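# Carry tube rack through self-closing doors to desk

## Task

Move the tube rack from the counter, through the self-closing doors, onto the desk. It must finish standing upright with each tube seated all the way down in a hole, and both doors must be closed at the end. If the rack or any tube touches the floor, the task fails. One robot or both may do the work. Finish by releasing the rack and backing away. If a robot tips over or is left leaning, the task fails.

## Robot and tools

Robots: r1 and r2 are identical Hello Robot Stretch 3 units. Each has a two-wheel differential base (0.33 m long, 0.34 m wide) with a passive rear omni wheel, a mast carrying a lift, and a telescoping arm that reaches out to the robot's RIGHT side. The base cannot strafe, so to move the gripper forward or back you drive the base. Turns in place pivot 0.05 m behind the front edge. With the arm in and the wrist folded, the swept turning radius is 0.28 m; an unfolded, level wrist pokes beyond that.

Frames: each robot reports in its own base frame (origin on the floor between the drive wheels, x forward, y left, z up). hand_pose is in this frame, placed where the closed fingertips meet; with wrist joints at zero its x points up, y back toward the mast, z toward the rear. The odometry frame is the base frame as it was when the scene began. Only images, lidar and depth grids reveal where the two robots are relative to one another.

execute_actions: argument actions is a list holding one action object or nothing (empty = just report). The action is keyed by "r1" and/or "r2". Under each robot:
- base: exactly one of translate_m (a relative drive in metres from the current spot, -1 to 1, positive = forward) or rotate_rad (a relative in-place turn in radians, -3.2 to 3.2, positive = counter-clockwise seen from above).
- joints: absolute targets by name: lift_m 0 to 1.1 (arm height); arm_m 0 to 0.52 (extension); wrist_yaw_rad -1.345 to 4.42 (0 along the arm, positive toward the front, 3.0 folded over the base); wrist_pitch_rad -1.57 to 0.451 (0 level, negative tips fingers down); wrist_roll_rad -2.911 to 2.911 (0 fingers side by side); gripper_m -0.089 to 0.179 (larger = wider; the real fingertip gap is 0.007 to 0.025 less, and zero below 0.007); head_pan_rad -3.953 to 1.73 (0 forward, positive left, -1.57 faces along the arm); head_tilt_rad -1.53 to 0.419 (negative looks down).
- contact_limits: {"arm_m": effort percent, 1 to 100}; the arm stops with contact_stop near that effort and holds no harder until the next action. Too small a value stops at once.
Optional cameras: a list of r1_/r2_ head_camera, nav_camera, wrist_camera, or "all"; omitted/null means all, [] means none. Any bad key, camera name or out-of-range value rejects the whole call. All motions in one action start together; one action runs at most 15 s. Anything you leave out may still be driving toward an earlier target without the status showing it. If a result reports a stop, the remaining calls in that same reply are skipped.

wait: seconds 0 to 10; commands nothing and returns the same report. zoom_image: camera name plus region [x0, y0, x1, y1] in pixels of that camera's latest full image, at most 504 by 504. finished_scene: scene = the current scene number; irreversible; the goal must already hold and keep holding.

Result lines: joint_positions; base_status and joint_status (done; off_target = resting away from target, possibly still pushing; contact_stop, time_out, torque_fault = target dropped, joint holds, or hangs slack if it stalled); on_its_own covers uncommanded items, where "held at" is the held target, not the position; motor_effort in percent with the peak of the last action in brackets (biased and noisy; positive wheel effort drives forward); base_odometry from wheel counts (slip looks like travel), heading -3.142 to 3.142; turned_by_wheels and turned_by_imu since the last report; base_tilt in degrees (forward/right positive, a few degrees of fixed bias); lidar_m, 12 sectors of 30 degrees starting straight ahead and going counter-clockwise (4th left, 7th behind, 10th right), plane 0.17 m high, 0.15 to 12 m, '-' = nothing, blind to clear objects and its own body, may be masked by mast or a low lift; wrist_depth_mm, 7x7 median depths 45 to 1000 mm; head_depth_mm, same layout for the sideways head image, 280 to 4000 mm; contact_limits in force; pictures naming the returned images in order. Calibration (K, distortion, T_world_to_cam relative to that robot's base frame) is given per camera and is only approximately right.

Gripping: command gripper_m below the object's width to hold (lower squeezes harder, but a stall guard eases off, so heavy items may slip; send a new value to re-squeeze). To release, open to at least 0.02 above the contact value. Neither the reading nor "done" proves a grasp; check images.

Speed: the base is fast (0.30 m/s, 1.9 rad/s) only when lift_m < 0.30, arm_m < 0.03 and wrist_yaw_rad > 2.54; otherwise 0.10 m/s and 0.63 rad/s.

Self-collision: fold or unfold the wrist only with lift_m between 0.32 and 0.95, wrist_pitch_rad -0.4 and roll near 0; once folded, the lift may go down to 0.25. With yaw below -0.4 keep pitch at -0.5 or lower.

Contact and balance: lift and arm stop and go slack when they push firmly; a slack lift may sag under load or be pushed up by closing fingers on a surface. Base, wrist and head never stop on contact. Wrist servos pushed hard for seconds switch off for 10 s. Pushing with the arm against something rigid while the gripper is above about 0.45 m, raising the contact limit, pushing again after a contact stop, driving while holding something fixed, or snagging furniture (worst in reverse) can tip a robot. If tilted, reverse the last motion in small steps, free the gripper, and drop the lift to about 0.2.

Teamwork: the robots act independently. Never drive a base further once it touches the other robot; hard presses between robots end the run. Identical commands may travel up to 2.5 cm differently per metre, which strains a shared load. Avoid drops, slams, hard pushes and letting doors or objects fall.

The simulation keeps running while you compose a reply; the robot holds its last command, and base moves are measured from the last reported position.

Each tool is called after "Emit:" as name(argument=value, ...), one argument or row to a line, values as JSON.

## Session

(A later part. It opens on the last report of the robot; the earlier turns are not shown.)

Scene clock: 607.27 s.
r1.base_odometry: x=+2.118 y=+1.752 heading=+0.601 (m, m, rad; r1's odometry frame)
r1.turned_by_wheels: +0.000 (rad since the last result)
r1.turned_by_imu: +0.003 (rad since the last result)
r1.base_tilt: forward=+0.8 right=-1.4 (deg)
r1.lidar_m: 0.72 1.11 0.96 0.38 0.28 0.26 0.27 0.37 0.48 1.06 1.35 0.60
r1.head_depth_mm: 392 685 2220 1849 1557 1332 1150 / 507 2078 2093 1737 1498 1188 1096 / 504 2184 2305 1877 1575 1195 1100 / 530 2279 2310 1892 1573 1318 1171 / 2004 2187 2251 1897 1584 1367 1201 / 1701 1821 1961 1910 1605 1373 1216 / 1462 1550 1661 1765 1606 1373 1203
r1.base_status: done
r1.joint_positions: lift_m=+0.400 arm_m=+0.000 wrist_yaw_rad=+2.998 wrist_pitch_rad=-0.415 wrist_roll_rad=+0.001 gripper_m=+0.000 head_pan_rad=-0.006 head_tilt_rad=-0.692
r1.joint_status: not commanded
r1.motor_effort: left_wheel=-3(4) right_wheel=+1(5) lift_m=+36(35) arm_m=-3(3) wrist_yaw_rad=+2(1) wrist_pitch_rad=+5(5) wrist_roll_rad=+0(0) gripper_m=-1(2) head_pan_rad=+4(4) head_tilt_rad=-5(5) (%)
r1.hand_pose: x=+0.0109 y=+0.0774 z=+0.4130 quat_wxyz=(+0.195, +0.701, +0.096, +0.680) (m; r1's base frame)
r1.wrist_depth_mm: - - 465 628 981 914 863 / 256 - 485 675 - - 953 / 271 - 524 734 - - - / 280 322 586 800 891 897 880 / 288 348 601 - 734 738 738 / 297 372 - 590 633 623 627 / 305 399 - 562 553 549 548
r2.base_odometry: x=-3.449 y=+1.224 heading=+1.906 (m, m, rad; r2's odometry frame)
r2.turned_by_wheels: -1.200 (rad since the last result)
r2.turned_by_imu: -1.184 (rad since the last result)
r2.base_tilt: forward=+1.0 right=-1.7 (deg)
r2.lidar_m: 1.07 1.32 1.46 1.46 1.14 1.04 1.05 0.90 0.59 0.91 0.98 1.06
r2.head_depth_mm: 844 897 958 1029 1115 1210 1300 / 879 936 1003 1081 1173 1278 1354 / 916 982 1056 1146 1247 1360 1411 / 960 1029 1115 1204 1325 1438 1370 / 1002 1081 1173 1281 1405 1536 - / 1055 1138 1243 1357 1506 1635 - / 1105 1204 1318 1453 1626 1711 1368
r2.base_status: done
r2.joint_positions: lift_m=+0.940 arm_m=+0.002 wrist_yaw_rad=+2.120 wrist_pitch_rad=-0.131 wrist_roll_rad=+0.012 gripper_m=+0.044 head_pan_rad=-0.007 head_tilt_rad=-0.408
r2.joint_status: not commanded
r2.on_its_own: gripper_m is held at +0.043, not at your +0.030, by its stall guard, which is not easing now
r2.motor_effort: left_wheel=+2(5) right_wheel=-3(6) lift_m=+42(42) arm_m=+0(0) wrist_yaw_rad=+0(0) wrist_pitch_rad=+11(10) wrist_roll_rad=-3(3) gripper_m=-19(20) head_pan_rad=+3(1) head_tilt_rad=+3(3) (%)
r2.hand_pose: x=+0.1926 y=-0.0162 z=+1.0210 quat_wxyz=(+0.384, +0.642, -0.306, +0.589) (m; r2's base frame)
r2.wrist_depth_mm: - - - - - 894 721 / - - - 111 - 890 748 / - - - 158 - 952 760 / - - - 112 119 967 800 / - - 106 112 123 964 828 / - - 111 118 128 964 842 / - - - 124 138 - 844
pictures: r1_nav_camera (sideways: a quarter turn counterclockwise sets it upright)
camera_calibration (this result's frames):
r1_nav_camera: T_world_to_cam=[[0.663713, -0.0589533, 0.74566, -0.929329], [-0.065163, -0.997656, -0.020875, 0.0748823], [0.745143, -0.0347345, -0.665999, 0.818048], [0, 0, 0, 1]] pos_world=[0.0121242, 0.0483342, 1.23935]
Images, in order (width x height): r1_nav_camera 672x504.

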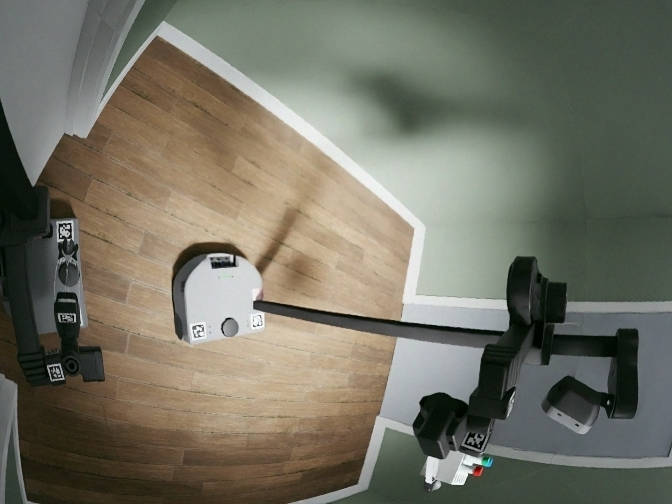

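Emit:
execute_actions(
  actions=[
    {"r2":{"base":{"translate_m":0.5}}},
  ],
  cameras=[],
)

Emit:
execute_actions(
  actions=[
    {"r1":{"base":{"rotate_rad":-0.6},"joints":{"head_tilt_rad":-0.3}}},
  ],
  cameras=["r1_nav_camera","r1_head_camera"],
)

Scene clock: 623.30 s.
r1.base_odometry: x=+2.118 y=+1.752 heading=+0.601 (m, m, rad; r1's odometry frame)
r1.turned_by_wheels: +0.000 (rad since the last result)
r1.turned_by_imu: -0.002 (rad since the last result)
r1.base_tilt: forward=+0.8 right=-1.5 (deg)
r1.lidar_m: 1.65 1.11 0.96 0.38 0.27 0.26 0.27 0.37 0.48 1.06 0.90 0.95
r1.head_depth_mm: 1828 2038 2222 1871 1557 1346 1189 / 1887 2112 2290 1859 1578 1357 1187 / 1941 2215 2314 1874 1567 1361 1188 / 2041 2308 2373 1883 1586 1359 1207 / 1969 2157 2223 1915 1591 1370 1199 / 1694 1811 1951 1897 1594 1370 1206 / 1463 1548 1643 1753 1617 1376 1202
r1.base_status: not commanded
r1.joint_positions: lift_m=+0.400 arm_m=+0.000 wrist_yaw_rad=+2.998 wrist_pitch_rad=-0.415 wrist_roll_rad=+0.001 gripper_m=+0.000 head_pan_rad=-0.006 head_tilt_rad=-0.692
r1.joint_status: not commanded
r1.motor_effort: left_wheel=-3(3) right_wheel=+1(1) lift_m=+35(35) arm_m=-3(3) wrist_yaw_rad=+2(1) wrist_pitch_rad=+5(6) wrist_roll_rad=+0(0) gripper_m=-2(2) head_pan_rad=+4(4) head_tilt_rad=-5(5) (%)
r1.hand_pose: x=+0.0109 y=+0.0774 z=+0.4130 quat_wxyz=(+0.195, +0.701, +0.096, +0.680) (m; r1's base frame)
r1.wrist_depth_mm: - - 464 628 - 922 871 / 256 - 487 682 - 996 960 / 270 - 519 748 - - - / 279 319 584 791 895 890 893 / 285 347 596 - 738 733 741 / 296 370 - 596 626 628 629 / 304 398 - 565 548 554 548
r2.base_odometry: x=-3.613 y=+1.696 heading=+1.906 (m, m, rad; r2's odometry frame)
r2.turned_by_wheels: +0.000 (rad since the last result)
r2.turned_by_imu: +0.002 (rad since the last result)
r2.base_tilt: forward=+1.0 right=-1.6 (deg)
r2.lidar_m: 0.60 0.74 1.26 1.28 1.57 1.51 1.52 0.90 0.95 0.98 0.65 0.59
r2.head_depth_mm: 455 485 519 557 600 652 715 / 474 506 542 584 634 690 743 / 495 529 569 616 672 736 802 / 517 556 599 651 713 774 823 / 542 584 633 691 761 830 - / 570 615 669 733 814 896 - / 600 650 712 784 875 993 1140
r2.base_status: done
r2.joint_positions: lift_m=+0.940 arm_m=+0.002 wrist_yaw_rad=+2.120 wrist_pitch_rad=-0.131 wrist_roll_rad=+0.012 gripper_m=+0.044 head_pan_rad=-0.007 head_tilt_rad=-0.408
r2.joint_status: not commanded
r2.on_its_own: gripper_m is held at +0.043, not at your +0.030, by its stall guard, which is not easing now
r2.motor_effort: left_wheel=+1(5) right_wheel=-3(3) lift_m=+42(42) arm_m=-1(1) wrist_yaw_rad=+0(0) wrist_pitch_rad=+11(11) wrist_roll_rad=-3(3) gripper_m=-20(20) head_pan_rad=+3(3) head_tilt_rad=+3(3) (%)
r2.hand_pose: x=+0.1926 y=-0.0162 z=+1.0210 quat_wxyz=(+0.384, +0.642, -0.306, +0.589) (m; r2's base frame)
r2.wrist_depth_mm: 957 - - 786 576 455 374 / 974 - - 112 591 470 385 / - - - 158 603 482 392 / - - - 111 119 500 406 / - - 106 112 122 503 411 / - - 111 118 128 486 426 / - - - 124 138 568 430
pictures: none
No camera images: the call's "cameras" was empty. Leave "cameras" out to get every camera's image.

Scene clock: 625.20 s.
r1.base_odometry: x=+2.118 y=+1.752 heading=+0.001 (m, m, rad; r1's odometry frame)
r1.turned_by_wheels: -0.600 (rad since the last result)
r1.turned_by_imu: -0.598 (rad since the last result)
r1.base_tilt: forward=+0.7 right=-1.4 (deg)
r1.lidar_m: 0.95 1.83 1.15 1.04 0.42 0.29 0.27 0.28 0.37 0.49 1.05 0.90
r1.head_depth_mm: 1861 2036 1986 2244 2213 1835 1500 / 836 867 842 2318 2211 1732 1278 / 1872 2003 798 2303 2389 1845 1458 / 1864 1960 2106 2240 2355 1891 1507 / 1826 1943 2059 2229 2307 1886 1512 / 1795 1914 2032 2130 2284 1860 1514 / 1777 1869 2003 2136 2244 1897 1524
r1.base_status: done
r1.joint_positions: lift_m=+0.400 arm_m=+0.000 wrist_yaw_rad=+2.998 wrist_pitch_rad=-0.415 wrist_roll_rad=+0.001 gripper_m=+0.000 head_pan_rad=-0.006 head_tilt_rad=-0.309
r1.joint_status: all done
r1.motor_effort: left_wheel=+1(6) right_wheel=-3(9) lift_m=+36(35) arm_m=-3(4) wrist_yaw_rad=+1(2) wrist_pitch_rad=+5(5) wrist_roll_rad=+0(0) gripper_m=-2(2) head_pan_rad=+4(3) head_tilt_rad=+6(42) (%)
r1.hand_pose: x=+0.0109 y=+0.0774 z=+0.4130 quat_wxyz=(+0.195, +0.701, +0.096, +0.680) (m; r1's base frame)
r1.wrist_depth_mm: 374 - 942 - - - - / 400 - - - - - - / 435 - - - - - - / 453 510 886 897 896 890 880 / 445 555 751 - 746 742 736 / 425 591 - 597 633 618 617 / 413 551 - 562 546 544 544
r2.base_odometry: x=-3.613 y=+1.696 heading=+1.906 (m, m, rad; r2's odometry frame)
r2.turned_by_wheels: +0.000 (rad since the last result)
r2.turned_by_imu: +0.000 (rad since the last result)
r2.base_tilt: forward=+0.9 right=-1.7 (deg)
r2.lidar_m: 0.60 0.74 1.26 1.28 1.57 1.50 1.52 0.90 0.95 0.97 0.65 0.59
r2.head_depth_mm: 455 484 518 556 601 652 711 / 475 505 542 584 632 690 747 / 495 529 569 617 670 736 802 / 518 556 600 651 712 776 824 / 541 584 633 689 760 829 - / 569 616 670 735 814 898 - / 600 653 711 785 879 992 1145
r2.base_status: not commanded
r2.joint_positions: lift_m=+0.940 arm_m=+0.002 wrist_yaw_rad=+2.120 wrist_pitch_rad=-0.131 wrist_roll_rad=+0.012 gripper_m=+0.044 head_pan_rad=-0.007 head_tilt_rad=-0.408
r2.joint_status: not commanded
r2.on_its_own: gripper_m is held at +0.043, not at your +0.030, by its stall guard, which is not easing now
r2.motor_effort: left_wheel=+1(1) right_wheel=-3(2) lift_m=+42(42) arm_m=+0(1) wrist_yaw_rad=-1(0) wrist_pitch_rad=+10(11) wrist_roll_rad=-3(3) gripper_m=-19(20) head_pan_rad=+4(3) head_tilt_rad=+3(3) (%)
r2.hand_pose: x=+0.1926 y=-0.0162 z=+1.0210 quat_wxyz=(+0.384, +0.642, -0.306, +0.589) (m; r2's base frame)
r2.wrist_depth_mm: 962 - - 805 570 463 376 / - - - 111 587 467 383 / - - - 158 608 482 395 / - - - 111 119 501 402 / - - 106 111 123 500 410 / - - 111 117 128 496 422 / - - - 124 138 562 417
pictures: r1_head_camera (sideways: a quarter turn clockwise sets it upright), r1_nav_camera (sideways: a quarter turn counterclockwise sets it upright)
camera_calibration (this result's frames):
r1_head_camera: T_world_to_cam=[[-0.334728, 0.0325705, -0.941752, 1.2489], [0.00672137, 0.99946, 0.0321774, -0.0412541], [0.942291, 0.00444083, -0.334766, 0.389192], [0, 0, 0, 1]] pos_world=[0.0515889, -0.00117402, 1.30777]
r1_nav_camera: T_world_to_cam=[[0.336991, -0.0570819, 0.939776, -1.18048], [-0.053057, -0.997726, -0.0415762, 0.101775], [0.940012, -0.0358508, -0.339254, 0.391726], [0, 0, 0, 1]] pos_world=[0.0349834, 0.0482033, 1.24651]
Images, in order (width x height): r1_head_camera 896x504, r1_nav_camera 672x504.

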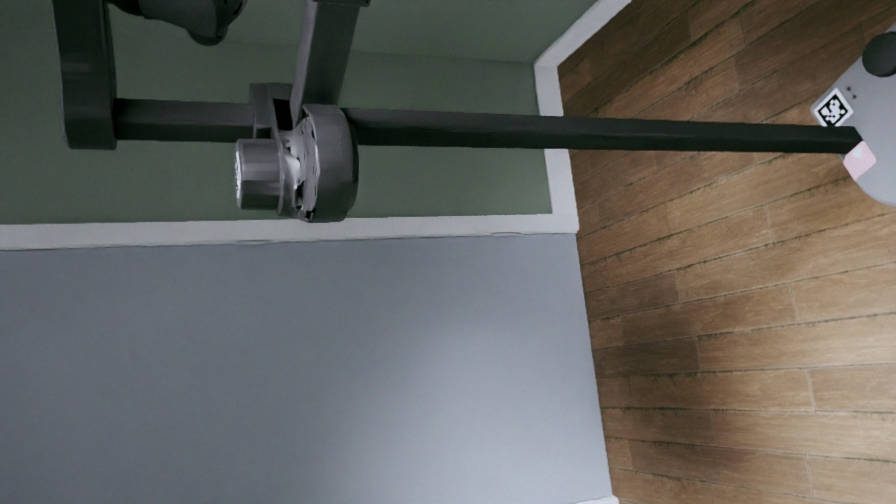

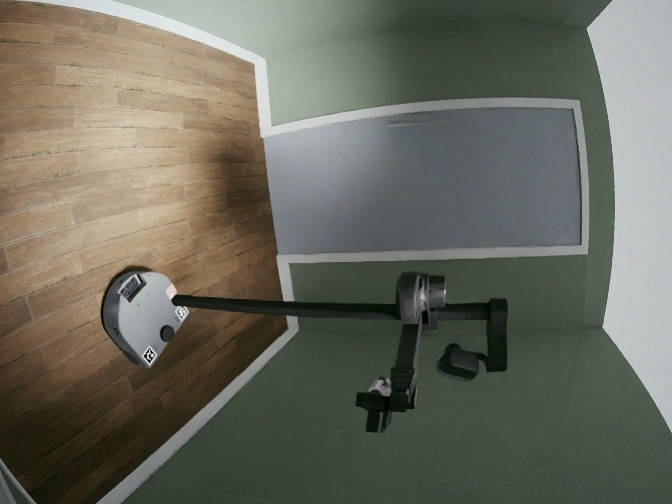

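Emit:
execute_actions(
  actions=[
    {"r1":{"base":{"rotate_rad":0.42},"joints":{"lift_m":0.25}}},
  ],
  cameras=[],
)

Emit:
execute_actions(
  actions=[
    {"r1":{"base":{"translate_m":1.0}}},
  ],
  cameras=[],
)

Emit:
execute_actions(
  actions=[
    {"r1":{"base":{"rotate_rad":-0.42}}},
  ],
  cameras=["r1_nav_camera","r1_head_camera"],
)

Scene clock: 633.87 s.
r1.base_odometry: x=+2.118 y=+1.752 heading=+0.421 (m, m, rad; r1's odometry frame)
r1.turned_by_wheels: +0.420 (rad since the last result)
r1.turned_by_imu: +0.417 (rad since the last result)
r1.base_tilt: forward=+0.6 right=-1.6 (deg)
r1.lidar_m: 2.07 1.22 1.04 0.48 0.30 0.27 0.27 0.33 0.48 1.05 0.92 0.90
r1.head_depth_mm: 1747 1861 1984 2112 2244 1860 1497 / 1805 1903 2024 2169 2289 1840 1491 / 1818 1934 2053 2219 2357 1858 1512 / 1853 1996 2117 2274 2379 1850 1503 / 1902 2018 2154 2329 2433 1878 1509 / 1946 2064 2217 2350 2380 1895 1522 / 1908 1941 1964 2003 2049 1887 1517
r1.base_status: done
r1.joint_positions: lift_m=+0.250 arm_m=+0.000 wrist_yaw_rad=+2.998 wrist_pitch_rad=-0.415 wrist_roll_rad=+0.001 gripper_m=+0.000 head_pan_rad=-0.006 head_tilt_rad=-0.309
r1.joint_status: all done
r1.motor_effort: left_wheel=-3(9) right_wheel=+1(6) lift_m=+17(31) arm_m=-3(3) wrist_yaw_rad=+2(1) wrist_pitch_rad=+5(5) wrist_roll_rad=+0(0) gripper_m=-2(2) head_pan_rad=+4(4) head_tilt_rad=+6(7) (%)
r1.hand_pose: x=+0.0109 y=+0.0774 z=+0.2639 quat_wxyz=(+0.195, +0.701, +0.096, +0.680) (m; r1's base frame)
r1.wrist_depth_mm: - - 478 - 999 994 992 / 289 - 521 - - - - / 302 - 568 812 809 801 816 / 308 364 612 638 635 651 645 / 313 387 550 - 528 529 523 / 309 - - - 449 447 447 / - - - - 391 391 390
r2.base_odometry: x=-3.613 y=+1.696 heading=+1.906 (m, m, rad; r2's odometry frame)
r2.turned_by_wheels: +0.000 (rad since the last result)
r2.turned_by_imu: +0.000 (rad since the last result)
r2.base_tilt: forward=+1.0 right=-1.7 (deg)
r2.lidar_m: 0.60 0.75 1.26 1.28 1.57 1.51 1.52 0.90 0.95 0.98 0.65 0.59
r2.head_depth_mm: 454 485 518 555 599 652 714 / 474 507 542 583 633 692 745 / 494 530 570 616 672 734 804 / 517 555 599 651 711 777 823 / 543 583 633 690 761 830 - / 569 616 670 736 816 893 - / 598 652 712 788 878 993 1140
r2.base_status: not commanded
r2.joint_positions: lift_m=+0.940 arm_m=+0.002 wrist_yaw_rad=+2.120 wrist_pitch_rad=-0.131 wrist_roll_rad=+0.012 gripper_m=+0.044 head_pan_rad=-0.007 head_tilt_rad=-0.408
r2.joint_status: not commanded
r2.on_its_own: gripper_m is held at +0.043, not at your +0.030, by its stall guard, which is not easing now
r2.motor_effort: left_wheel=+1(2) right_wheel=-2(3) lift_m=+42(42) arm_m=+0(0) wrist_yaw_rad=-1(1) wrist_pitch_rad=+10(10) wrist_roll_rad=-3(3) gripper_m=-20(19) head_pan_rad=+3(3) head_tilt_rad=+2(3) (%)
r2.hand_pose: x=+0.1926 y=-0.0162 z=+1.0210 quat_wxyz=(+0.384, +0.642, -0.306, +0.589) (m; r2's base frame)
r2.wrist_depth_mm: 980 - - 782 566 449 380 / - - - 111 600 470 383 / - - - 158 607 480 392 / - - - 112 119 498 410 / - - 106 112 122 496 409 / - - 111 117 128 490 423 / - - - 124 138 566 428
pictures: none
No camera images: the call's "cameras" was empty. Leave "cameras" out to get every camera's image.

Scene clock: 638.90 s.
r1.base_odometry: x=+3.031 y=+2.161 heading=+0.421 (m, m, rad; r1's odometry frame)
r1.turned_by_wheels: +0.000 (rad since the last result)
r1.turned_by_imu: +0.009 (rad since the last result)
r1.base_tilt: forward=+0.9 right=-1.6 (deg)
r1.lidar_m: 1.11 0.93 0.80 0.80 0.92 1.13 1.20 1.32 0.57 1.29 1.29 1.11
r1.head_depth_mm: 914 968 1027 1097 1170 1263 1375 / 927 989 1056 1123 1216 1305 1396 / 946 996 1068 1152 1247 1344 1429 / 962 1024 1098 1179 1277 1388 1463 / 984 1060 1122 1217 1309 1440 1513 / 1010 1080 1162 1246 1352 1494 1515 / 1036 1110 1189 1284 1393 1512 1486
r1.base_status: done
r1.joint_positions: lift_m=+0.250 arm_m=+0.000 wrist_yaw_rad=+2.998 wrist_pitch_rad=-0.415 wrist_roll_rad=+0.001 gripper_m=+0.000 head_pan_rad=-0.006 head_tilt_rad=-0.309
r1.joint_status: not commanded
r1.motor_effort: left_wheel=-2(7) right_wheel=+2(6) lift_m=+17(17) arm_m=-4(3) wrist_yaw_rad=+1(2) wrist_pitch_rad=+5(6) wrist_roll_rad=+0(0) gripper_m=-2(2) head_pan_rad=+4(4) head_tilt_rad=+6(7) (%)
r1.hand_pose: x=+0.0109 y=+0.0774 z=+0.2639 quat_wxyz=(+0.195, +0.701, +0.096, +0.680) (m; r1's base frame)
r1.wrist_depth_mm: 840 - 813 781 769 749 746 / 894 - 862 860 840 822 803 / 809 - 817 830 804 796 805 / 642 627 645 634 642 639 633 / 525 529 552 - 527 526 529 / 468 - - - 453 449 448 / - - - - 392 392 392
r2.base_odometry: x=-3.613 y=+1.696 heading=+1.906 (m, m, rad; r2's odometry frame)
r2.turned_by_wheels: +0.000 (rad since the last result)
r2.turned_by_imu: +0.000 (rad since the last result)
r2.base_tilt: forward=+1.1 right=-1.7 (deg)
r2.lidar_m: 0.60 0.74 1.26 1.28 1.57 0.69 1.52 1.14 0.95 0.98 0.65 0.59
r2.head_depth_mm: 455 485 517 555 599 653 713 / 474 506 543 584 635 690 743 / 495 530 569 616 670 737 803 / 517 555 600 651 712 776 827 / 541 584 633 691 760 829 - / 569 615 669 735 815 895 - / 598 650 712 785 875 995 1143
r2.base_status: not commanded
r2.joint_positions: lift_m=+0.940 arm_m=+0.002 wrist_yaw_rad=+2.120 wrist_pitch_rad=-0.131 wrist_roll_rad=+0.012 gripper_m=+0.044 head_pan_rad=-0.007 head_tilt_rad=-0.408
r2.joint_status: not commanded
r2.on_its_own: gripper_m is held at +0.043, not at your +0.030, by its stall guard, which is not easing now
r2.motor_effort: left_wheel=+1(1) right_wheel=-2(3) lift_m=+42(42) arm_m=-1(0) wrist_yaw_rad=-1(1) wrist_pitch_rad=+10(10) wrist_roll_rad=-3(3) gripper_m=-19(20) head_pan_rad=+3(2) head_tilt_rad=+3(3) (%)
r2.hand_pose: x=+0.1926 y=-0.0162 z=+1.0210 quat_wxyz=(+0.384, +0.642, -0.306, +0.589) (m; r2's base frame)
r2.wrist_depth_mm: 992 - - 781 571 452 376 / - - - 112 595 474 386 / - - - 157 601 485 390 / - - - 112 119 497 401 / - - 106 112 122 506 413 / - - 111 117 128 488 426 / - - - 124 138 566 429
pictures: none
No camera images: the call's "cameras" was empty. Leave "cameras" out to get every camera's image.

Scene clock: 640.17 s.
r1.base_odometry: x=+3.031 y=+2.161 heading=+0.001 (m, m, rad; r1's odometry frame)
r1.turned_by_wheels: -0.420 (rad since the last result)
r1.turned_by_imu: -0.418 (rad since the last result)
r1.base_tilt: forward=+0.7 right=-1.6 (deg)
r1.lidar_m: 1.11 1.11 0.88 0.80 0.80 0.98 1.13 1.20 1.38 0.57 1.30 1.22
r1.head_depth_mm: 1012 1083 1150 1247 1346 1465 1493 / 1001 1052 1134 1209 1314 1415 1500 / 978 1042 1111 1192 1281 1389 1461 / 970 1023 1093 1170 1258 1363 1443 / 947 1005 1072 1145 1222 1322 1429 / 934 988 1057 1120 1201 1299 1398 / 919 963 1018 1096 1171 1257 1360
r1.base_status: done
r1.joint_positions: lift_m=+0.250 arm_m=+0.000 wrist_yaw_rad=+2.998 wrist_pitch_rad=-0.415 wrist_roll_rad=+0.001 gripper_m=+0.000 head_pan_rad=-0.006 head_tilt_rad=-0.309
r1.joint_status: not commanded
r1.motor_effort: left_wheel=+2(9) right_wheel=+0(4) lift_m=+17(17) arm_m=-4(3) wrist_yaw_rad=+1(1) wrist_pitch_rad=+6(6) wrist_roll_rad=+0(0) gripper_m=-2(3) head_pan_rad=+4(4) head_tilt_rad=+6(6) (%)
r1.hand_pose: x=+0.0109 y=+0.0774 z=+0.2639 quat_wxyz=(+0.195, +0.701, +0.096, +0.680) (m; r1's base frame)
r1.wrist_depth_mm: 652 - 767 840 910 - 963 / 691 - 812 906 981 - 985 / 734 - 811 806 817 816 813 / 640 636 644 643 647 642 629 / 530 532 546 - 530 533 531 / 465 - - - 450 452 450 / - - - - 391 391 392
r2.base_odometry: x=-3.613 y=+1.696 heading=+1.906 (m, m, rad; r2's odometry frame)
r2.turned_by_wheels: +0.000 (rad since the last result)
r2.turned_by_imu: +0.000 (rad since the last result)
r2.base_tilt: forward=+1.0 right=-1.7 (deg)
r2.lidar_m: 0.60 0.75 1.26 1.28 1.57 0.69 1.52 1.14 0.95 0.98 0.65 0.59
r2.head_depth_mm: 455 484 518 556 601 650 712 / 475 506 542 583 634 692 741 / 494 529 569 615 670 737 800 / 517 556 600 650 713 775 825 / 541 583 633 690 760 832 - / 569 616 670 736 815 897 - / 599 650 712 787 875 993 1142
r2.base_status: not commanded
r2.joint_positions: lift_m=+0.940 arm_m=+0.002 wrist_yaw_rad=+2.120 wrist_pitch_rad=-0.131 wrist_roll_rad=+0.012 gripper_m=+0.044 head_pan_rad=-0.007 head_tilt_rad=-0.408
r2.joint_status: not commanded
r2.on_its_own: gripper_m is held at +0.043, not at your +0.030, by its stall guard, which is not easing now
r2.motor_effort: left_wheel=+1(1) right_wheel=-2(2) lift_m=+42(42) arm_m=+1(0) wrist_yaw_rad=+0(0) wrist_pitch_rad=+10(10) wrist_roll_rad=-3(3) gripper_m=-20(20) head_pan_rad=+3(3) head_tilt_rad=+3(3) (%)
r2.hand_pose: x=+0.1926 y=-0.0162 z=+1.0210 quat_wxyz=(+0.384, +0.642, -0.306, +0.589) (m; r2's base frame)
r2.wrist_depth_mm: 975 - - 777 568 454 375 / 998 - - 111 589 464 387 / - - - 158 602 481 398 / - - - 111 119 499 401 / - - 107 112 122 498 411 / - - 111 118 128 490 421 / - - - 124 138 563 426
pictures: r1_head_camera (sideways: a quarter turn clockwise sets it upright), r1_nav_camera (sideways: a quarter turn counterclockwise sets it upright)
camera_calibration (this result's frames):
r1_head_camera: T_world_to_cam=[[-0.334012, 0.0325673, -0.942006, 1.24923], [0.00669933, 0.99946, 0.0321781, -0.0412549], [0.942545, 0.00443707, -0.334049, 0.388257], [0, 0, 0, 1]] pos_world=[0.0515844, -0.00117411, 1.30781]
r1_nav_camera: T_world_to_cam=[[0.336276, -0.0570786, 0.940032, -1.18081], [-0.0530277, -0.997726, -0.0416122, 0.101822], [0.940269, -0.0358546, -0.338538, 0.390794], [0, 0, 0, 1]] pos_world=[0.0350257, 0.048203, 1.24653]
Images, in order (width x height): r1_head_camera 896x504, r1_nav_camera 672x504.

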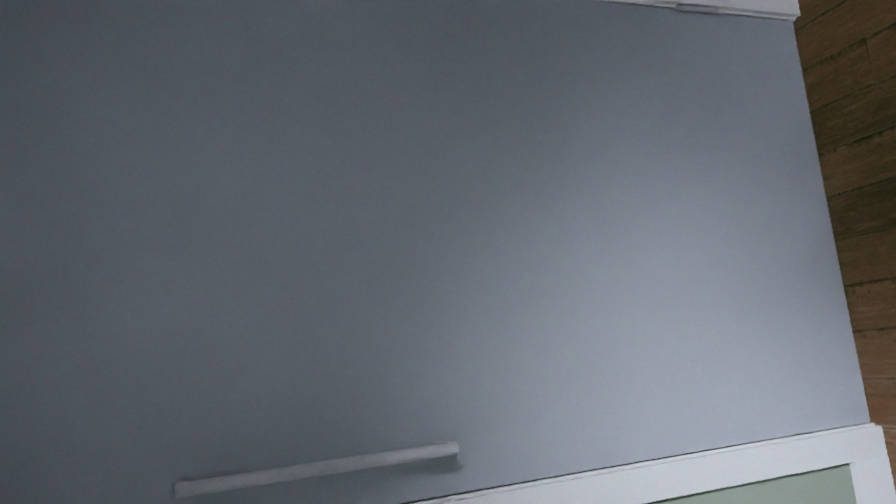

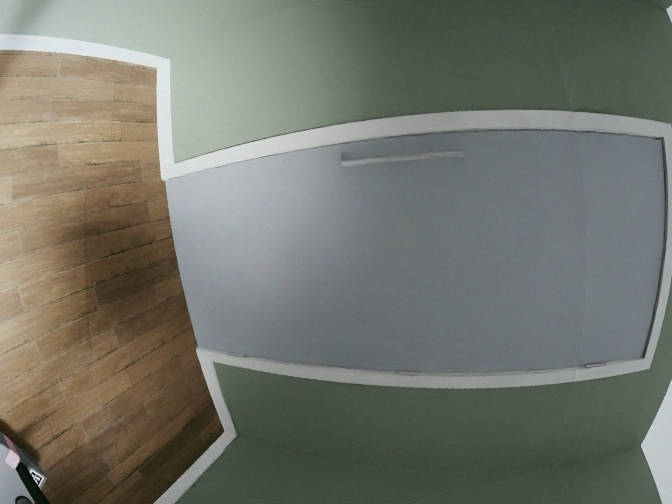

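Emit:
execute_actions(
  actions=[],
)

Scene clock: 650.77 s.
r1.base_odometry: x=+3.031 y=+2.161 heading=+0.001 (m, m, rad; r1's odometry frame)
r1.turned_by_wheels: +0.000 (rad since the last result)
r1.turned_by_imu: -0.001 (rad since the last result)
r1.base_tilt: forward=+0.8 right=-1.5 (deg)
r1.lidar_m: 1.11 1.11 0.88 0.80 0.80 0.98 1.13 1.21 1.38 0.57 1.30 1.22
r1.head_depth_mm: 1018 1084 1160 1239 1341 1455 1494 / 994 1065 1135 1219 1310 1422 1502 / 985 1039 1111 1188 1281 1392 1468 / 960 1026 1091 1176 1253 1362 1446 / 948 1006 1066 1140 1231 1329 1431 / 929 991 1044 1118 1206 1292 1399 / 917 964 1027 1097 1168 1270 1372
r1.base_status: done
r1.joint_positions: lift_m=+0.250 arm_m=+0.000 wrist_yaw_rad=+2.998 wrist_pitch_rad=-0.415 wrist_roll_rad=+0.001 gripper_m=+0.000 head_pan_rad=-0.006 head_tilt_rad=-0.309
r1.joint_status: not commanded
r1.motor_effort: left_wheel=+2(9) right_wheel=-1(4) lift_m=+17(17) arm_m=-3(3) wrist_yaw_rad=+2(1) wrist_pitch_rad=+6(6) wrist_roll_rad=+0(0) gripper_m=-3(3) head_pan_rad=+4(4) head_tilt_rad=+6(6) (%)
r1.hand_pose: x=+0.0109 y=+0.0774 z=+0.2639 quat_wxyz=(+0.195, +0.701, +0.096, +0.680) (m; r1's base frame)
r1.wrist_depth_mm: 639 - 761 830 929 - 987 / 689 - 816 912 992 - 973 / 733 - 813 818 814 815 824 / 650 626 637 640 639 646 632 / 535 532 544 - 530 529 530 / 467 - - - 450 457 449 / - - - - 390 393 389
r2.base_odometry: x=-3.613 y=+1.696 heading=+1.906 (m, m, rad; r2's odometry frame)
r2.turned_by_wheels: +0.000 (rad since the last result)
r2.turned_by_imu: +0.000 (rad since the last result)
r2.base_tilt: forward=+1.0 right=-1.7 (deg)
r2.lidar_m: 0.60 0.74 1.26 1.28 1.57 0.69 1.52 1.14 0.95 0.98 0.65 0.59
r2.head_depth_mm: 455 484 518 556 600 652 713 / 475 506 542 585 634 690 745 / 495 530 569 617 668 736 801 / 517 555 600 651 712 777 825 / 542 583 633 692 761 830 - / 569 616 669 735 814 900 - / 598 650 713 787 879 994 1144
r2.base_status: not commanded
r2.joint_positions: lift_m=+0.940 arm_m=+0.002 wrist_yaw_rad=+2.120 wrist_pitch_rad=-0.131 wrist_roll_rad=+0.012 gripper_m=+0.044 head_pan_rad=-0.007 head_tilt_rad=-0.408
r2.joint_status: not commanded
r2.on_its_own: gripper_m is held at +0.043, not at your +0.030, by its stall guard, which is not easing now
r2.motor_effort: left_wheel=+1(1) right_wheel=-2(2) lift_m=+42(42) arm_m=+0(0) wrist_yaw_rad=+0(0) wrist_pitch_rad=+10(10) wrist_roll_rad=-3(3) gripper_m=-19(20) head_pan_rad=+2(3) head_tilt_rad=+3(3) (%)
r2.hand_pose: x=+0.1926 y=-0.0162 z=+1.0210 quat_wxyz=(+0.384, +0.642, -0.306, +0.589) (m; r2's base frame)
r2.wrist_depth_mm: 983 - - 780 583 460 377 / - - - 111 599 468 386 / - - - 157 598 475 390 / - - - 112 119 499 405 / - - 106 112 123 506 413 / - - 111 117 128 485 421 / - - - 124 138 567 433
pictures: r1_head_camera (sideways: a quarter turn clockwise sets it upright), r1_nav_camera (sideways: a quarter turn counterclockwise sets it upright), r1_wrist_camera, r2_head_camera (sideways: a quarter turn clockwise sets it upright), r2_nav_camera (sideways: a quarter turn counterclockwise sets it upright), r2_wrist_camera
camera_calibration (this result's frames):
r1_head_camera: T_world_to_cam=[[-0.334012, 0.0325672, -0.942006, 1.24923], [0.00669922, 0.99946, 0.0321781, -0.0412549], [0.942545, 0.00443718, -0.33405, 0.388257], [0, 0, 0, 1]] pos_world=[0.0515844, -0.0011741, 1.30781]
r1_nav_camera: T_world_to_cam=[[0.336276, -0.0570786, 0.940032, -1.18081], [-0.0530276, -0.997726, -0.0416122, 0.101822], [0.940269, -0.0358545, -0.338538, 0.390794], [0, 0, 0, 1]] pos_world=[0.0350257, 0.048203, 1.24653]
r1_wrist_camera: T_world_to_cam=[[0.982401, -0.186001, -0.0171099, 0.00520774], [-0.125349, -0.588587, -0.798657, 0.282058], [0.13848, 0.786745, -0.601544, 0.259321], [0, 0, 0, 1]] pos_world=[-0.00567129, -0.0370351, 0.381349]
r2_head_camera: T_world_to_cam=[[-0.34959, -0.0229569, -0.936621, 1.24076], [-0.0558076, 0.998435, -0.00364196, 0.0104169], [0.935239, 0.0509974, -0.350324, 0.411157], [0, 0, 0, 1]] pos_world=[0.0498092, -0.00288458, 1.3062]
r2_nav_camera: T_world_to_cam=[[0.386889, 0.00589645, 0.922108, -1.16538], [-0.00991525, -0.999895, 0.010554, 0.0439874], [0.922073, -0.0132262, -0.38679, 0.457201], [0, 0, 0, 1]] pos_world=[0.0297351, 0.0569014, 1.25098]
r2_wrist_camera: T_world_to_cam=[[0.564108, -0.825613, -0.01207, -0.105257], [-0.256258, -0.161158, -0.953079, 1.05041], [0.784929, 0.540733, -0.30248, 0.325937], [0, 0, 0, 1]] pos_world=[0.0727151, -0.0938646, 1.09844]
Images, in order (width x height): r1_head_camera 896x504, r1_nav_camera 672x504, r1_wrist_camera 644x364, r2_head_camera 896x504, r2_nav_camera 672x504, r2_wrist_camera 644x364.

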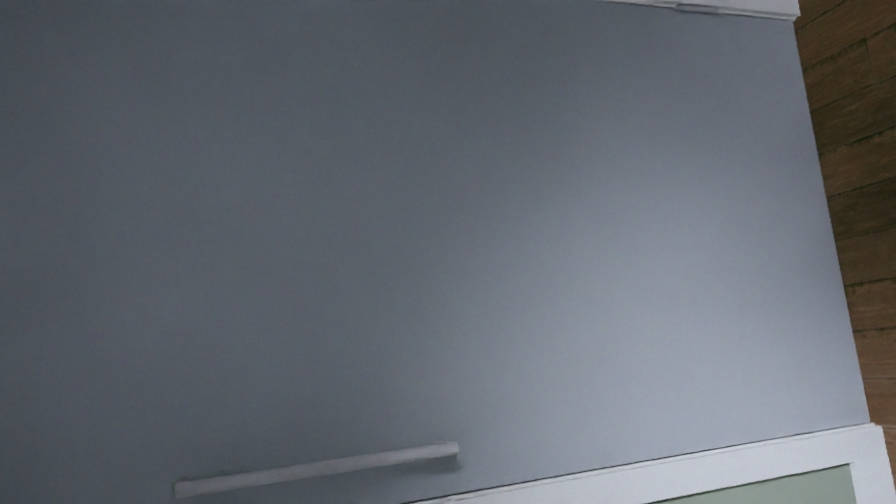

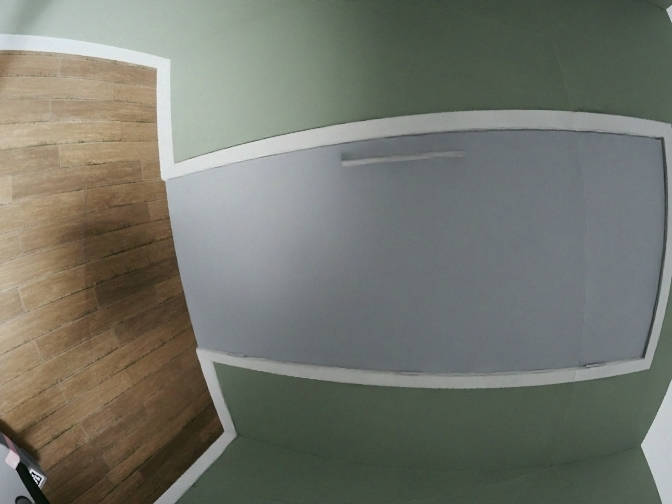

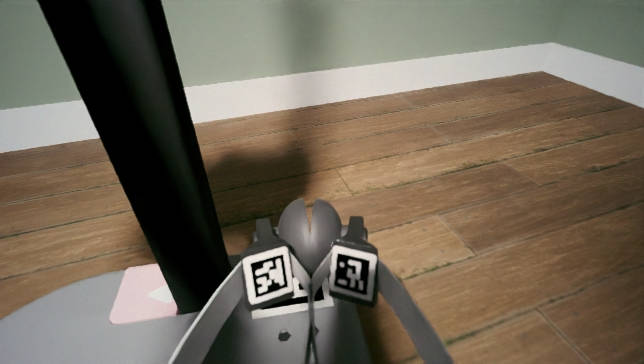

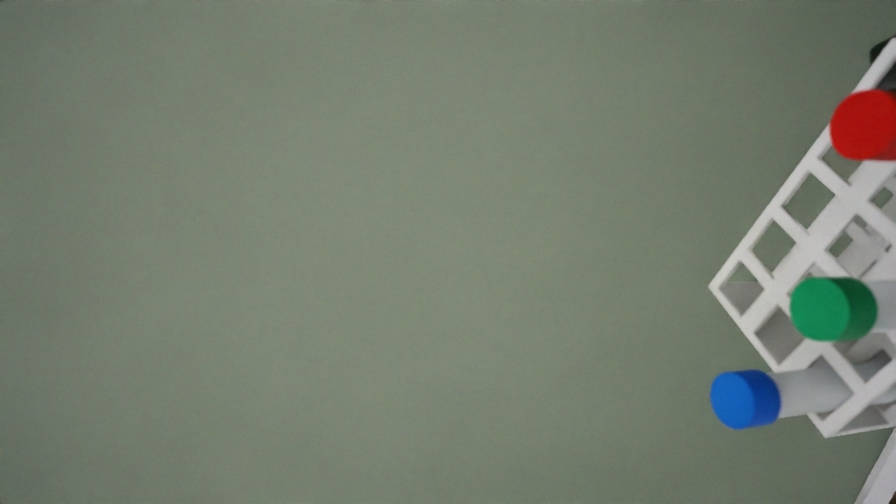

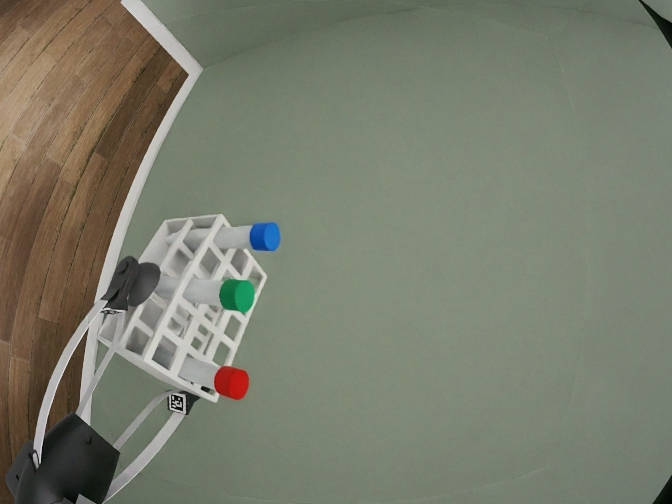

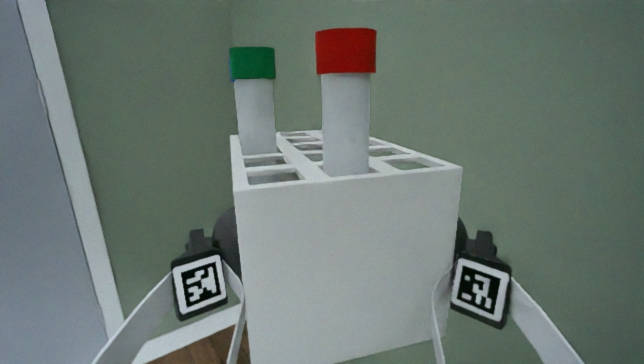

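Emit:
execute_actions(
  actions=[
    {"r1":{"base":{"translate_m":0.15}},"r2":{"base":{"rotate_rad":-1.95}}},
  ],
  cameras=[],
)

Emit:
execute_actions(
  actions=[
    {"r1":{"base":{"rotate_rad":1.57}},"r2":{"base":{"translate_m":0.45}}},
  ],
  cameras=["r2_nav_camera"],
)

Scene clock: 675.57 s.
r1.base_odometry: x=+3.181 y=+2.161 heading=+0.001 (m, m, rad; r1's odometry frame)
r1.turned_by_wheels: +0.000 (rad since the last result)
r1.turned_by_imu: +0.000 (rad since the last result)
r1.base_tilt: forward=+0.7 right=-1.4 (deg)
r1.lidar_m: 0.96 0.96 0.91 0.82 0.83 1.01 1.28 1.35 0.71 0.71 1.27 1.06
r1.head_depth_mm: 874 932 995 1070 1157 1255 1387 / 857 915 974 1051 1121 1224 1348 / 845 895 957 1018 1109 1204 1308 / 831 879 944 1001 1080 1166 1268 / 817 863 916 986 1053 1142 1236 / 801 847 904 964 1040 1119 1203 / 793 835 884 941 1014 1093 1170
r1.base_status: done
r1.joint_positions: lift_m=+0.250 arm_m=+0.000 wrist_yaw_rad=+2.998 wrist_pitch_rad=-0.415 wrist_roll_rad=+0.001 gripper_m=+0.000 head_pan_rad=-0.006 head_tilt_rad=-0.308
r1.joint_status: not commanded
r1.motor_effort: left_wheel=+2(9) right_wheel=-1(3) lift_m=+17(17) arm_m=-4(3) wrist_yaw_rad=+1(1) wrist_pitch_rad=+5(5) wrist_roll_rad=+0(0) gripper_m=-3(2) head_pan_rad=+3(3) head_tilt_rad=+6(6) (%)
r1.hand_pose: x=+0.0109 y=+0.0774 z=+0.2639 quat_wxyz=(+0.195, +0.701, +0.096, +0.680) (m; r1's base frame)
r1.wrist_depth_mm: 664 - 786 864 934 - 842 / 722 - 855 939 - - 894 / 750 - 811 806 823 812 803 / 651 623 640 639 641 636 642 / 529 529 551 - 529 526 529 / 464 - - - 449 451 453 / - - - - 391 392 393
r2.base_odometry: x=-3.613 y=+1.696 heading=-0.044 (m, m, rad; r2's odometry frame)
r2.turned_by_wheels: -1.950 (rad since the last result)
r2.turned_by_imu: -1.924 (rad since the last result)
r2.base_tilt: forward=+1.0 right=-1.7 (deg)
r2.lidar_m: 0.95 0.85 0.61 0.59 0.62 0.84 1.26 1.32 0.71 1.50 1.35 1.09
r2.head_depth_mm: 852 913 987 1069 1167 1290 1373 / 855 918 989 1074 1174 1295 1383 / 862 921 992 1082 1182 1305 1385 / 789 848 917 998 1094 1194 1263 / 798 855 918 1003 1101 1199 - / 799 859 929 1011 1108 1205 - / 804 862 934 1016 1113 1232 1326
r2.base_status: done
r2.joint_positions: lift_m=+0.940 arm_m=+0.002 wrist_yaw_rad=+2.120 wrist_pitch_rad=-0.131 wrist_roll_rad=+0.012 gripper_m=+0.044 head_pan_rad=-0.007 head_tilt_rad=-0.408
r2.joint_status: not commanded
r2.on_its_own: gripper_m is held at +0.043, not at your +0.030, by its stall guard, which is not easing now
r2.motor_effort: left_wheel=+2(5) right_wheel=-3(6) lift_m=+42(42) arm_m=+0(0) wrist_yaw_rad=-2(0) wrist_pitch_rad=+11(10) wrist_roll_rad=-3(3) gripper_m=-20(19) head_pan_rad=+3(2) head_tilt_rad=+3(3) (%)
r2.hand_pose: x=+0.1926 y=-0.0162 z=+1.0210 quat_wxyz=(+0.384, +0.642, -0.306, +0.589) (m; r2's base frame)
r2.wrist_depth_mm: 532 637 836 980 860 761 695 / 547 668 744 111 878 818 724 / 557 687 773 158 903 826 748 / 563 675 817 111 119 873 763 / 570 706 106 112 123 901 820 / 587 693 111 118 128 953 838 / 591 755 898 124 138 - 863
pictures: none
No camera images: the call's "cameras" was empty. Leave "cameras" out to get every camera's image.

Scene clock: 681.03 s.
r1.base_odometry: x=+3.181 y=+2.161 heading=+1.571 (m, m, rad; r1's odometry frame)
r1.turned_by_wheels: +1.570 (rad since the last result)
r1.turned_by_imu: +1.558 (rad since the last result)
r1.base_tilt: forward=+0.7 right=-1.6 (deg)
r1.lidar_m: 0.82 0.83 1.01 1.28 1.35 0.98 1.27 1.28 1.06 0.96 0.97 0.91
r1.head_depth_mm: 742 790 842 908 981 1069 1169 / 730 775 825 886 956 1040 1138 / 714 761 810 868 939 1012 1109 / 701 744 794 851 910 988 1083 / 690 733 779 838 898 975 1054 / 678 719 764 813 873 943 1025 / 670 707 752 801 857 927 997
r1.base_status: done
r1.joint_positions: lift_m=+0.250 arm_m=+0.000 wrist_yaw_rad=+2.998 wrist_pitch_rad=-0.415 wrist_roll_rad=+0.001 gripper_m=+0.000 head_pan_rad=-0.006 head_tilt_rad=-0.308
r1.joint_status: not commanded
r1.motor_effort: left_wheel=-2(8) right_wheel=+2(8) lift_m=+17(18) arm_m=-3(3) wrist_yaw_rad=+1(1) wrist_pitch_rad=+5(6) wrist_roll_rad=+0(0) gripper_m=-2(2) head_pan_rad=+3(3) head_tilt_rad=+6(6) (%)
r1.hand_pose: x=+0.0109 y=+0.0774 z=+0.2639 quat_wxyz=(+0.195, +0.701, +0.096, +0.680) (m; r1's base frame)
r1.wrist_depth_mm: - - - - - 938 733 / - - - - - 978 763 / 820 - 820 817 831 814 737 / 644 633 640 648 637 644 640 / 536 530 553 - 528 528 526 / 465 - - - 443 452 452 / - - - - 393 393 390
r2.base_odometry: x=-3.164 y=+1.676 heading=-0.044 (m, m, rad; r2's odometry frame)
r2.turned_by_wheels: +0.000 (rad since the last result)
r2.turned_by_imu: +0.002 (rad since the last result)
r2.base_tilt: forward=+1.0 right=-1.6 (deg)
r2.lidar_m: 0.50 0.54 0.61 0.59 0.62 0.85 1.71 0.87 0.86 1.51 0.85 0.62
r2.head_depth_mm: 466 500 537 584 637 703 781 / 468 501 540 585 642 707 765 / 470 502 543 589 646 713 773 / 395 424 459 500 548 596 633 / 398 430 465 506 556 600 - / 407 436 471 513 562 611 - / 409 439 475 516 566 626 701
r2.base_status: done
r2.joint_positions: lift_m=+0.940 arm_m=+0.002 wrist_yaw_rad=+2.120 wrist_pitch_rad=-0.131 wrist_roll_rad=+0.012 gripper_m=+0.044 head_pan_rad=-0.007 head_tilt_rad=-0.408
r2.joint_status: not commanded
r2.on_its_own: gripper_m is held at +0.043, not at your +0.030, by its stall guard, which is not easing now
r2.motor_effort: left_wheel=+2(5) right_wheel=-2(3) lift_m=+42(42) arm_m=-1(0) wrist_yaw_rad=-1(1) wrist_pitch_rad=+11(11) wrist_roll_rad=-3(3) gripper_m=-20(20) head_pan_rad=+1(3) head_tilt_rad=+3(2) (%)
r2.hand_pose: x=+0.1926 y=-0.0162 z=+1.0210 quat_wxyz=(+0.384, +0.642, -0.306, +0.589) (m; r2's base frame)
r2.wrist_depth_mm: 527 638 599 488 399 420 385 / 542 652 631 513 426 443 394 / 551 666 673 159 438 455 409 / 561 689 721 112 119 481 417 / 566 702 106 112 122 493 432 / 579 699 111 118 128 492 450 / 597 773 853 124 138 552 463
pictures: r2_nav_camera (sideways: a quarter turn counterclockwise sets it upright)
camera_calibration (this result's frames):
r2_nav_camera: T_world_to_cam=[[0.38687, 0.00590448, 0.922115, -1.16539], [-0.00989504, -0.999895, 0.010554, 0.0439873], [0.922081, -0.0132074, -0.386772, 0.457177], [0, 0, 0, 1]] pos_world=[0.0297349, 0.0569018, 1.25098]
Images, in order (width x height): r2_nav_camera 672x504.

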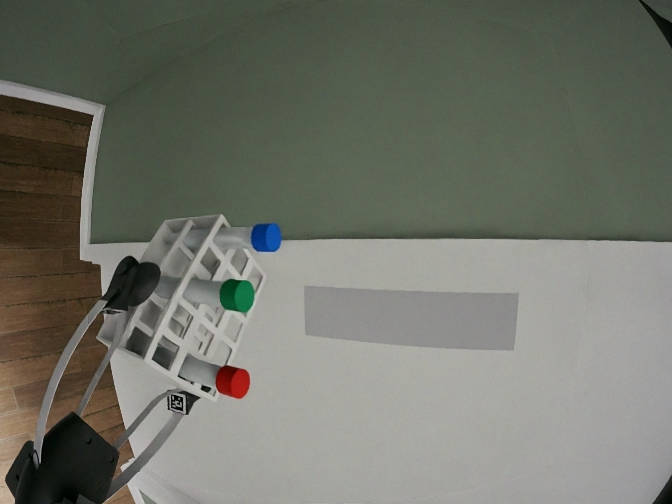

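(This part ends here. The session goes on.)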